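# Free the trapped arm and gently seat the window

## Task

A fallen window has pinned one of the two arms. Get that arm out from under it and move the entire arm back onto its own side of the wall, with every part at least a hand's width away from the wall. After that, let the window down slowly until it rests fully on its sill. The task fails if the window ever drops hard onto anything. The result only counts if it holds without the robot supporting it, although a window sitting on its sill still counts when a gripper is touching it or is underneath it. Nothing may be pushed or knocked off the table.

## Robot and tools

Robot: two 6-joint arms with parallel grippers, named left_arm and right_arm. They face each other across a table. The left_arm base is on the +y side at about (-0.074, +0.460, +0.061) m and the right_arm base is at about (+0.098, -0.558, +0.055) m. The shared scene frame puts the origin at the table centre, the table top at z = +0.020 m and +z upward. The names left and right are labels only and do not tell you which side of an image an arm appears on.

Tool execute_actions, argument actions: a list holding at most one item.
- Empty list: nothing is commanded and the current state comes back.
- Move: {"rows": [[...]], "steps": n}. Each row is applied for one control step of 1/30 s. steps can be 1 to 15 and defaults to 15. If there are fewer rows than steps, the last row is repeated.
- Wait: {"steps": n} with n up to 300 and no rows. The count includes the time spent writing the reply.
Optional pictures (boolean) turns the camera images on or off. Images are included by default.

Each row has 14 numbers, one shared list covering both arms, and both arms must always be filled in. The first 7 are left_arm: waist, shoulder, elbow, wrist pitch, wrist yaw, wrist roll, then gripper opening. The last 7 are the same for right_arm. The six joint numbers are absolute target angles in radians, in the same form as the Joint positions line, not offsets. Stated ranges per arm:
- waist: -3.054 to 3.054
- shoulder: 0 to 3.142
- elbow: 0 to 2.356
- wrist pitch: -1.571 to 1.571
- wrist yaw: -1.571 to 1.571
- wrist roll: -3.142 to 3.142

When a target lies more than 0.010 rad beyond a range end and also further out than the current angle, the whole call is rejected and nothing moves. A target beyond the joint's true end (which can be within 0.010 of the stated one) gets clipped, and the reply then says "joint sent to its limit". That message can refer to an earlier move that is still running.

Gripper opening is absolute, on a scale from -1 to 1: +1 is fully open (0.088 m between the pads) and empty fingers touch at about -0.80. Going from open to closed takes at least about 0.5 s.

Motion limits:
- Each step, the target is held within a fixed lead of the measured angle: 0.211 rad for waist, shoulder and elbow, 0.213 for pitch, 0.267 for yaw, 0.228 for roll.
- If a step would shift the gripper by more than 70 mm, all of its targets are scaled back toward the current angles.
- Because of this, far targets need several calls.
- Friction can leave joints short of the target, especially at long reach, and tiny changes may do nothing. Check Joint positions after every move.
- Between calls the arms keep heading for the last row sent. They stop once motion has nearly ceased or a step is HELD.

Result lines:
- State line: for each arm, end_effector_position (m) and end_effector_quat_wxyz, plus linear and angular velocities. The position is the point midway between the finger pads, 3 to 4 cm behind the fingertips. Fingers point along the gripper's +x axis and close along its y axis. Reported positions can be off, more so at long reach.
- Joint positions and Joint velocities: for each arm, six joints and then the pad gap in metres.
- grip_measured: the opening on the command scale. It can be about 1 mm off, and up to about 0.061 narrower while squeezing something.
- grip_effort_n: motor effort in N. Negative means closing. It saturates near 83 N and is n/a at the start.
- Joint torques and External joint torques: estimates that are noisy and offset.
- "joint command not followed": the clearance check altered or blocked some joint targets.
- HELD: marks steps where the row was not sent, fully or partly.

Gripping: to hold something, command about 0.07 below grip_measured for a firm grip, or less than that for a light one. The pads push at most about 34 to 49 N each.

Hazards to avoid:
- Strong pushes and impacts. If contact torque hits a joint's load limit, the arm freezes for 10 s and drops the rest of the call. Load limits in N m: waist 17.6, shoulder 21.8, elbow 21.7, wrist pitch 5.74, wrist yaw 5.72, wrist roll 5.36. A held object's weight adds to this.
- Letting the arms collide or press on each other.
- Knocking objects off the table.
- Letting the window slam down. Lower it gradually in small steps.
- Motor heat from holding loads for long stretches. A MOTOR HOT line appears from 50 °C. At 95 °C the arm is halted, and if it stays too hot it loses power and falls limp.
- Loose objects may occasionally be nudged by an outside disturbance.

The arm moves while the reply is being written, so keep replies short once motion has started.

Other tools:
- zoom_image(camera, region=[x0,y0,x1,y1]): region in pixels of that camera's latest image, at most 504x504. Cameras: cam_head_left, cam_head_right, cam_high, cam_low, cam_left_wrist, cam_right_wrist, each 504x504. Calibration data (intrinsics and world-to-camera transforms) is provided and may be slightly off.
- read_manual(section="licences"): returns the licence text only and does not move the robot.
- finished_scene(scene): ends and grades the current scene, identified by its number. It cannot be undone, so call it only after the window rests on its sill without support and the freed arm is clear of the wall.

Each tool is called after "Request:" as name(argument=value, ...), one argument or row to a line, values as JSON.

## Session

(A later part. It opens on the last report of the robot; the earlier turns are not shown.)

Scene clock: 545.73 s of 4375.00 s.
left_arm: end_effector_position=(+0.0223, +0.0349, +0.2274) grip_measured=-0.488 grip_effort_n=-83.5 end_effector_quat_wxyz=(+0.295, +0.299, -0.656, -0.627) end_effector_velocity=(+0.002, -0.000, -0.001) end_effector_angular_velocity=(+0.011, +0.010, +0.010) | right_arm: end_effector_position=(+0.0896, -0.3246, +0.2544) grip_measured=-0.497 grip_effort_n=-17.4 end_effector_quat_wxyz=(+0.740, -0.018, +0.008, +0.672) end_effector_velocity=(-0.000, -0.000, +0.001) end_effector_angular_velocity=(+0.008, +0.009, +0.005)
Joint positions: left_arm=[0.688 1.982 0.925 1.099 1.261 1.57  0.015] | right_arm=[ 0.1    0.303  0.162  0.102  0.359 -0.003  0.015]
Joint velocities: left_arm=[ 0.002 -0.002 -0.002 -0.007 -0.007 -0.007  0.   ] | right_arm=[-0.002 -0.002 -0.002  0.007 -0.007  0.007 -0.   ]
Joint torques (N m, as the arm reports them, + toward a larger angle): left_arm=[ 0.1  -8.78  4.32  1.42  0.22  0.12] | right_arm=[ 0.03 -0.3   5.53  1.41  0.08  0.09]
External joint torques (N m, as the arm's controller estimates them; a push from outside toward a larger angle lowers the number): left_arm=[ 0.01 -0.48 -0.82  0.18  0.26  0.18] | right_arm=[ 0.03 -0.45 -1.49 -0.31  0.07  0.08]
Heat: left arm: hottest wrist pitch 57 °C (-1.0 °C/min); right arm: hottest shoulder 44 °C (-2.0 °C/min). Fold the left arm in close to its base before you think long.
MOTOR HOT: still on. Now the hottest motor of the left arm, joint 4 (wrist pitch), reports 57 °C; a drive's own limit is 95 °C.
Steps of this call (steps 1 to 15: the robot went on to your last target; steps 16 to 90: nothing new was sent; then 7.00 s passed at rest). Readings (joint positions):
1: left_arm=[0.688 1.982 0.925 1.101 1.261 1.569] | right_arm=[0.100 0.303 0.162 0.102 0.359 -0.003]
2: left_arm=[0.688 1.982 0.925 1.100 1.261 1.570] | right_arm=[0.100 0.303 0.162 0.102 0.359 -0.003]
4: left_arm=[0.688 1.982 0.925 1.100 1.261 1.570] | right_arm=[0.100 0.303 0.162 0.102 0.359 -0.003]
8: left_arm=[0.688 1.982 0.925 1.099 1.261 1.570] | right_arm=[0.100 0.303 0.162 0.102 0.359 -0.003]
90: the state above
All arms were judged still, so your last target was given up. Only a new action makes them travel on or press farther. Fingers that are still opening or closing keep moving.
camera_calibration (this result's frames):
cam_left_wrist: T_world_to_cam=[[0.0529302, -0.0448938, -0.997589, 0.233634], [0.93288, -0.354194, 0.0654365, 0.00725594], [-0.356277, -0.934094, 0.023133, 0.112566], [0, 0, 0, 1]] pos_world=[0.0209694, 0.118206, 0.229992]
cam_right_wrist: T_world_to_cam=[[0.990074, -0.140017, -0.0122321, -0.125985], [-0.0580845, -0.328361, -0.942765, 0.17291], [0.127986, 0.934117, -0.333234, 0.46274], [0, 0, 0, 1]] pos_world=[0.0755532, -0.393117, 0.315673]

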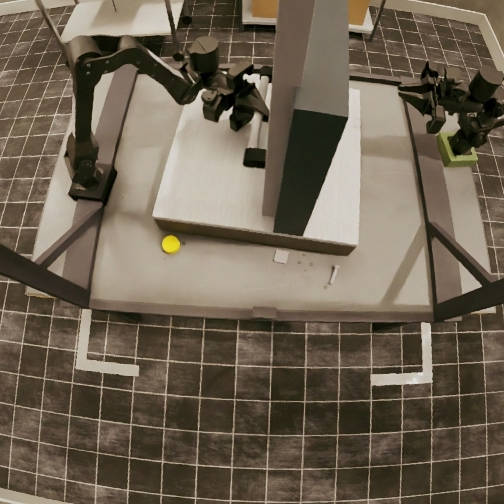

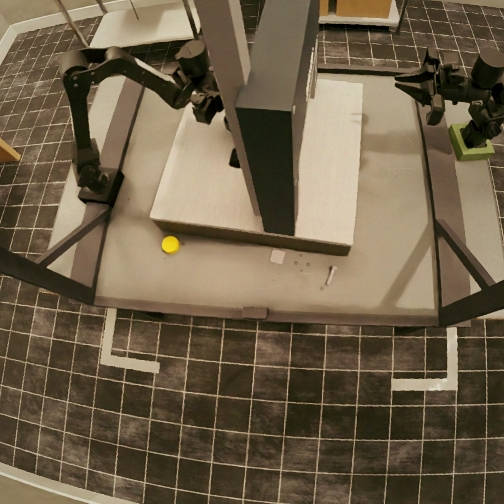

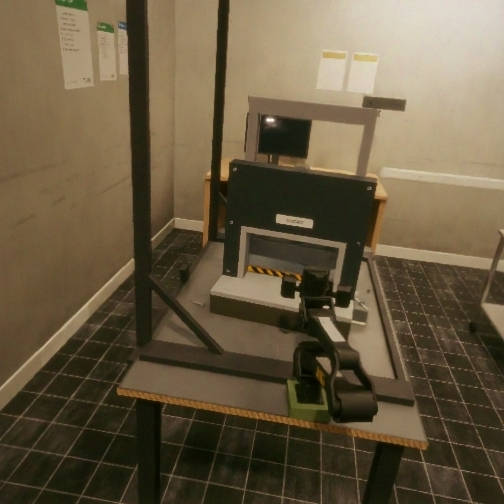

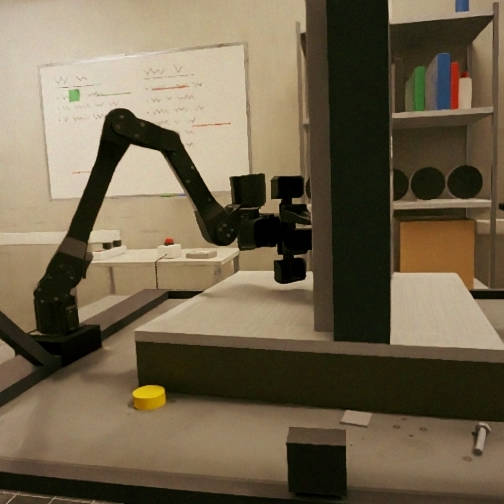

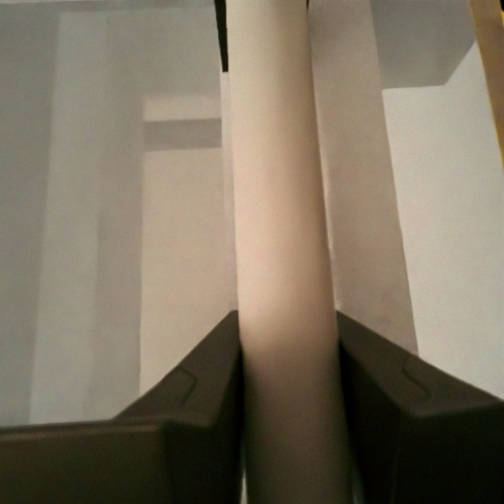

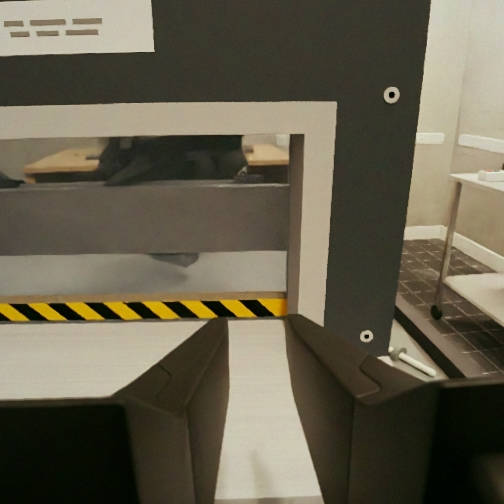

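Request:
execute_actions(
  actions=[
    {"rows": [[0.689,1.985,0.922,1.100,1.268,1.573,-0.53,0.1,0.3,0.15,0.1,0.361,0,-0.5],[0.689,1.985,0.922,1.100,1.268,1.573,-0.51,0.1,0.3,0.15,0.1,0.361,0,-0.5],[0.689,1.985,0.922,1.100,1.268,1.573,-0.49,0.1,0.3,0.15,0.1,0.361,0,-0.5],[0.689,1.985,0.922,1.100,1.268,1.573,-0.47,0.1,0.3,0.15,0.1,0.361,0,-0.5],[0.689,1.985,0.922,1.100,1.268,1.573,-0.45,0.1,0.3,0.15,0.1,0.361,0,-0.5],[0.689,1.985,0.922,1.100,1.268,1.573,-0.43,0.1,0.3,0.15,0.1,0.361,0,-0.5],[0.689,1.985,0.922,1.100,1.268,1.573,-0.41,0.1,0.3,0.15,0.1,0.361,0,-0.5],[0.689,1.985,0.922,1.100,1.268,1.573,-0.39,0.1,0.3,0.15,0.1,0.361,0,-0.5],[0.689,1.985,0.922,1.100,1.268,1.573,-0.37,0.1,0.3,0.15,0.1,0.361,0,-0.5],[0.689,1.985,0.922,1.100,1.268,1.573,-0.35,0.1,0.3,0.15,0.1,0.361,0,-0.5],[0.689,1.985,0.922,1.100,1.268,1.573,-0.33,0.1,0.3,0.15,0.1,0.361,0,-0.5],[0.689,1.985,0.922,1.100,1.268,1.573,-0.31,0.1,0.3,0.15,0.1,0.361,0,-0.5],[0.689,1.985,0.922,1.100,1.268,1.573,-0.29,0.1,0.3,0.15,0.1,0.361,0,-0.5],[0.689,1.985,0.922,1.100,1.268,1.573,-0.27,0.1,0.3,0.15,0.1,0.361,0,-0.5],[0.689,1.985,0.922,1.100,1.268,1.573,-0.25,0.1,0.3,0.15,0.1,0.361,0,-0.5]], "steps": 15},
  ],
)

Scene clock: 576.27 s of 4375.00 s.
left_arm: end_effector_position=(+0.0220, +0.0350, +0.2273) grip_measured=-0.299 grip_effort_n=13.3 end_effector_quat_wxyz=(+0.295, +0.298, -0.656, -0.628) end_effector_velocity=(+0.002, -0.000, -0.002) end_effector_angular_velocity=(+0.015, +0.012, +0.010) | right_arm: end_effector_position=(+0.0896, -0.3246, +0.2544) grip_measured=-0.497 grip_effort_n=-17.4 end_effector_quat_wxyz=(+0.740, -0.018, +0.008, +0.672) end_effector_velocity=(-0.000, -0.001, -0.001) end_effector_angular_velocity=(-0.002, +0.007, +0.005)
Joint positions: left_arm=[0.687 1.982 0.925 1.099 1.263 1.57  0.024] | right_arm=[ 0.1    0.303  0.162  0.102  0.359 -0.003  0.015]
Joint velocities: left_arm=[ 0.002  0.002 -0.002 -0.007 -0.007 -0.007  0.029] | right_arm=[-0.002 -0.007 -0.002 -0.007 -0.007  0.007  0.   ]
Joint torques (N m, as the arm reports them, + toward a larger angle): left_arm=[ 0.05 -8.75  4.33  1.43  0.23  0.07] | right_arm=[ 0.03 -0.3   5.53  1.41  0.07  0.08]
External joint torques (N m, as the arm's controller estimates them; a push from outside toward a larger angle lowers the number): left_arm=[-0.03 -0.5  -0.78  0.19  0.26  0.13] | right_arm=[ 0.04 -0.42 -1.49 -0.3   0.06  0.07]
Heat: left arm: hottest wrist pitch 50 °C (-10.1 °C/min); right arm: hottest shoulder 43 °C (-2.0 °C/min). Fold the left arm in close to its base before you think long.
MOTOR HOT: still on. Now the hottest motor of the left arm, joint 4 (wrist pitch), reports 50 °C; a drive's own limit is 95 °C.
Steps of this call (steps 1 to 90: nothing new was sent; then 27.03 s passed at rest; steps 91 to 105: all 15 steps of this action). Readings (joint positions):
91: left_arm=[0.688 1.982 0.925 1.099 1.261 1.570] | right_arm=[0.100 0.303 0.162 0.102 0.359 -0.003]
92: left_arm=[0.688 1.982 0.925 1.099 1.261 1.570] | right_arm=[0.100 0.303 0.162 0.102 0.359 -0.003]
94: left_arm=[0.688 1.982 0.925 1.099 1.261 1.570] | right_arm=[0.100 0.303 0.162 0.102 0.359 -0.003]
98: left_arm=[0.687 1.982 0.925 1.099 1.261 1.570] | right_arm=[0.100 0.303 0.162 0.102 0.359 -0.003]
105: the state above
camera_calibration (this result's frames):
cam_left_wrist: T_world_to_cam=[[0.0527011, -0.0446262, -0.997613, 0.233604], [0.932349, -0.355639, 0.0651622, 0.0076824], [-0.357698, -0.933557, 0.0228647, 0.112605], [0, 0, 0, 1]] pos_world=[0.0208045, 0.11828, 0.229971]
cam_right_wrist: T_world_to_cam=[[0.990074, -0.140017, -0.0122321, -0.125985], [-0.0580845, -0.328361, -0.942765, 0.17291], [0.127986, 0.934117, -0.333234, 0.46274], [0, 0, 0, 1]] pos_world=[0.0755532, -0.393117, 0.315673]

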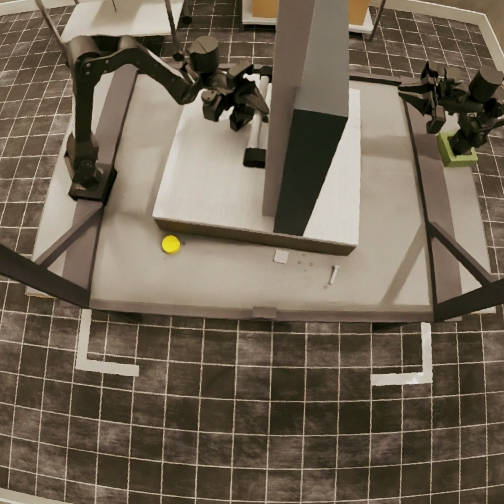

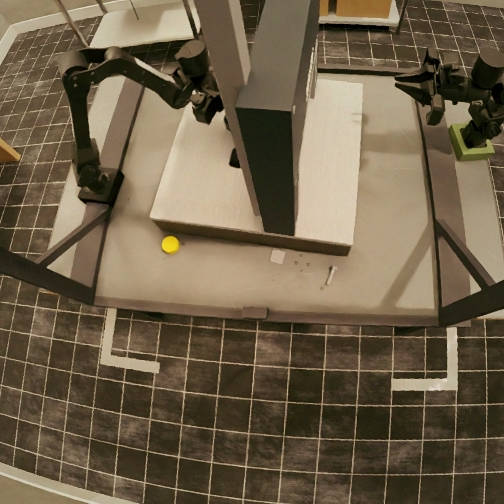

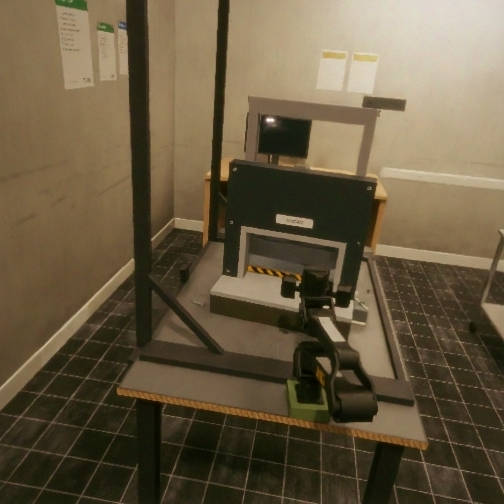

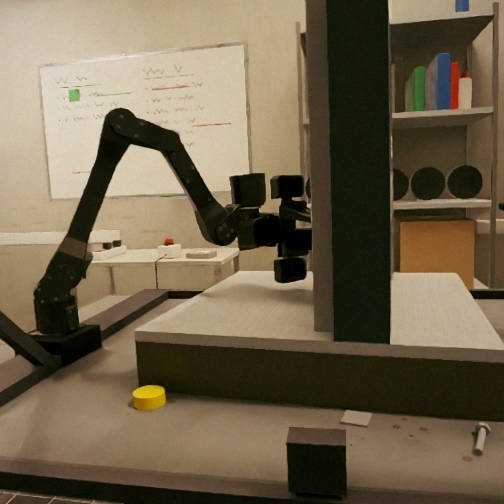

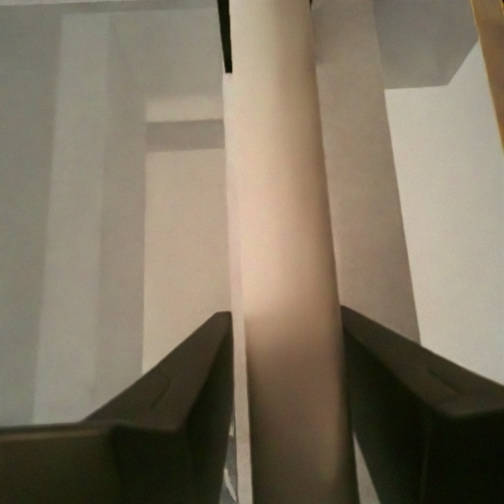

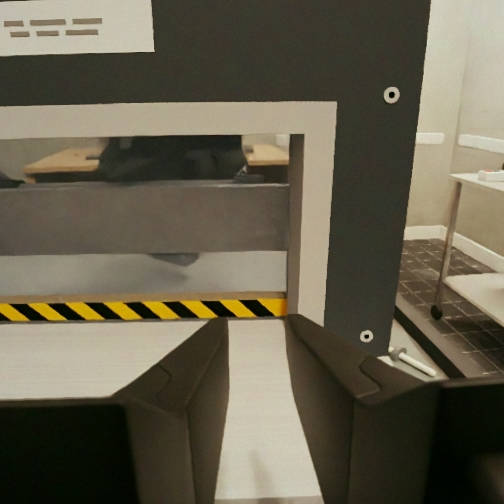

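Request:
zoom_image(
  camera="cam_right_wrist",
  region=[140, 240, 320, 340],
)

Region (140, 240, 320, 340) of cam_right_wrist's 504x504 image, scaled by 2.800, with more detail than that image has.

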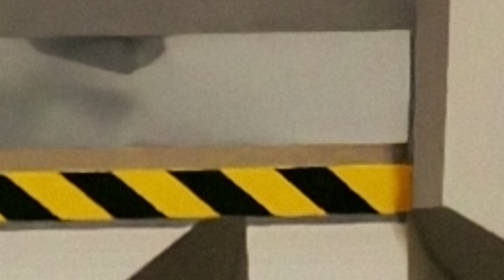

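Request:
execute_actions(
  actions=[],
)

Scene clock: 585.53 s of 4375.00 s.
left_arm: end_effector_position=(+0.0220, +0.0350, +0.2273) grip_measured=-0.252 grip_effort_n=13.3 end_effector_quat_wxyz=(+0.295, +0.298, -0.656, -0.628) end_effector_velocity=(+0.005, -0.001, -0.000) end_effector_angular_velocity=(+0.001, -0.001, +0.029) | right_arm: end_effector_position=(+0.0896, -0.3246, +0.2544) grip_measured=-0.497 grip_effort_n=-17.4 end_effector_quat_wxyz=(+0.740, -0.018, +0.008, +0.672) end_effector_velocity=(-0.000, -0.000, +0.000) end_effector_angular_velocity=(-0.003, -0.008, +0.005)
Joint positions: left_arm=[0.687 1.982 0.925 1.099 1.263 1.57  0.027] | right_arm=[ 0.1    0.303  0.162  0.102  0.359 -0.003  0.015]
Joint velocities: left_arm=[ 0.007 -0.002 -0.002 -0.007 -0.022  0.007 -0.   ] | right_arm=[-0.002 -0.002  0.002 -0.007 -0.007 -0.007 -0.   ]
Joint torques (N m, as the arm reports them, + toward a larger angle): left_arm=[ 0.22 -8.72  4.37  1.43  0.22  0.07] | right_arm=[ 0.04 -0.3   5.54  1.41  0.08  0.08]
External joint torques (N m, as the arm's controller estimates them; a push from outside toward a larger angle lowers the number): left_arm=[ 0.14 -0.39 -0.8   0.17  0.26  0.13] | right_arm=[ 0.04 -0.43 -1.51 -0.31  0.07  0.07]
Heat: left arm: hottest wrist pitch 48 °C (-12.0 °C/min); right arm: hottest shoulder 43 °C (-1.0 °C/min). Fold the left arm in close to its base before you think long.
MOTOR HOT: still on. Now the hottest motor of the left arm, joint 4 (wrist pitch), reports 48 °C; a drive's own limit is 95 °C.
Steps of this call (steps 1 to 15: the robot went on to your last target; steps 16 to 90: nothing new was sent; then 6.27 s passed at rest). Readings (joint positions):
1: left_arm=[0.687 1.982 0.925 1.099 1.263 1.570] | right_arm=[0.100 0.303 0.162 0.102 0.359 -0.003]
2: left_arm=[0.687 1.982 0.925 1.099 1.263 1.570] | right_arm=[0.100 0.303 0.162 0.102 0.359 -0.003]
4: left_arm=[0.687 1.982 0.925 1.099 1.263 1.570] | right_arm=[0.100 0.303 0.162 0.102 0.359 -0.003]
8: left_arm=[0.687 1.982 0.925 1.099 1.263 1.570] | right_arm=[0.100 0.303 0.162 0.102 0.359 -0.003]
90: the state above
All arms were judged still, so your last target was given up. Only a new action makes them travel on or press farther. Fingers that are still opening or closing keep moving.
camera_calibration (this result's frames):
cam_left_wrist: T_world_to_cam=[[0.0527011, -0.0446262, -0.997613, 0.233604], [0.932349, -0.355639, 0.0651622, 0.0076824], [-0.357698, -0.933557, 0.0228647, 0.112605], [0, 0, 0, 1]] pos_world=[0.0208045, 0.11828, 0.229971]
cam_right_wrist: T_world_to_cam=[[0.990074, -0.140017, -0.0122321, -0.125985], [-0.0580845, -0.328361, -0.942765, 0.17291], [0.127986, 0.934117, -0.333234, 0.46274], [0, 0, 0, 1]] pos_world=[0.0755532, -0.393117, 0.315673]

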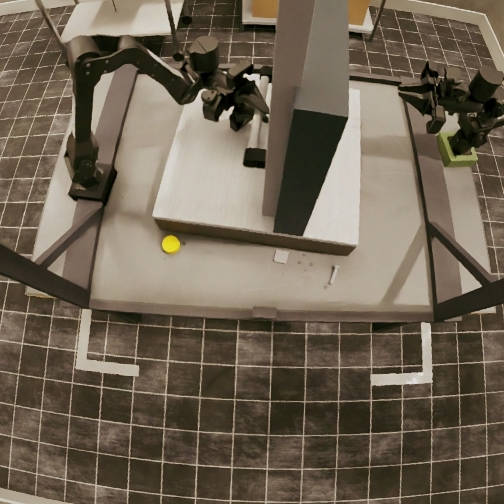

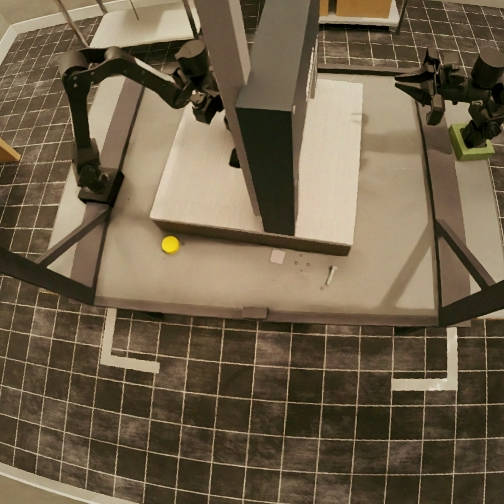

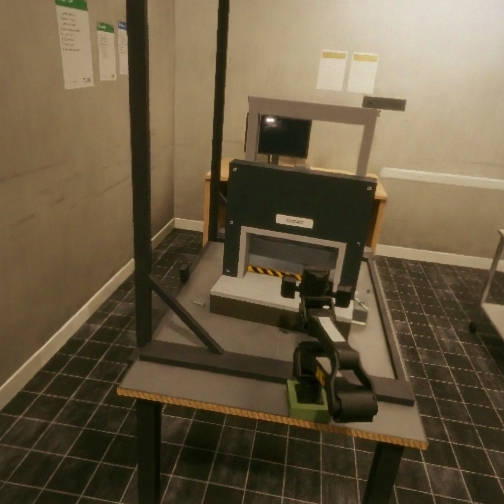

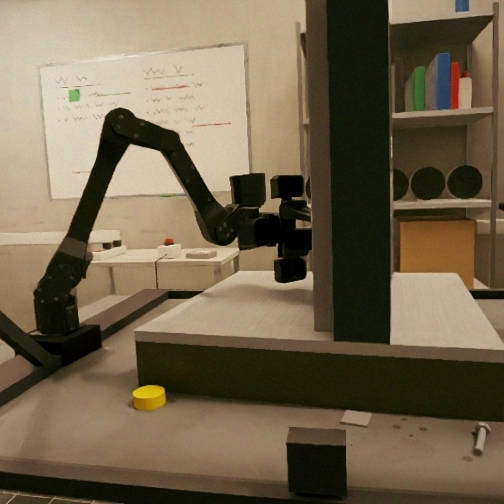

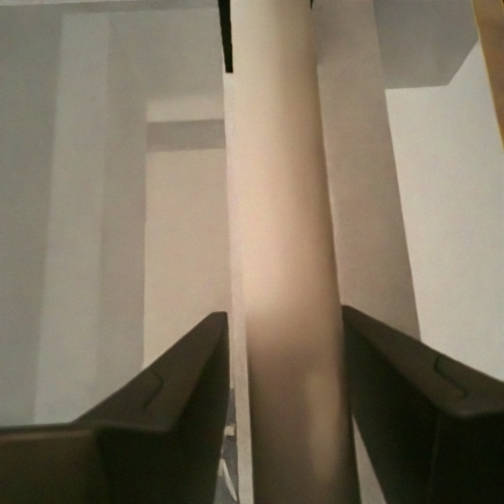

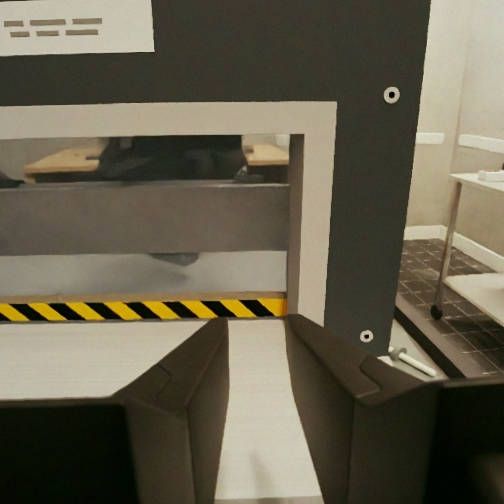

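Request:
finished_scene(
  scene=2,
)

The scene is finished: the task was done.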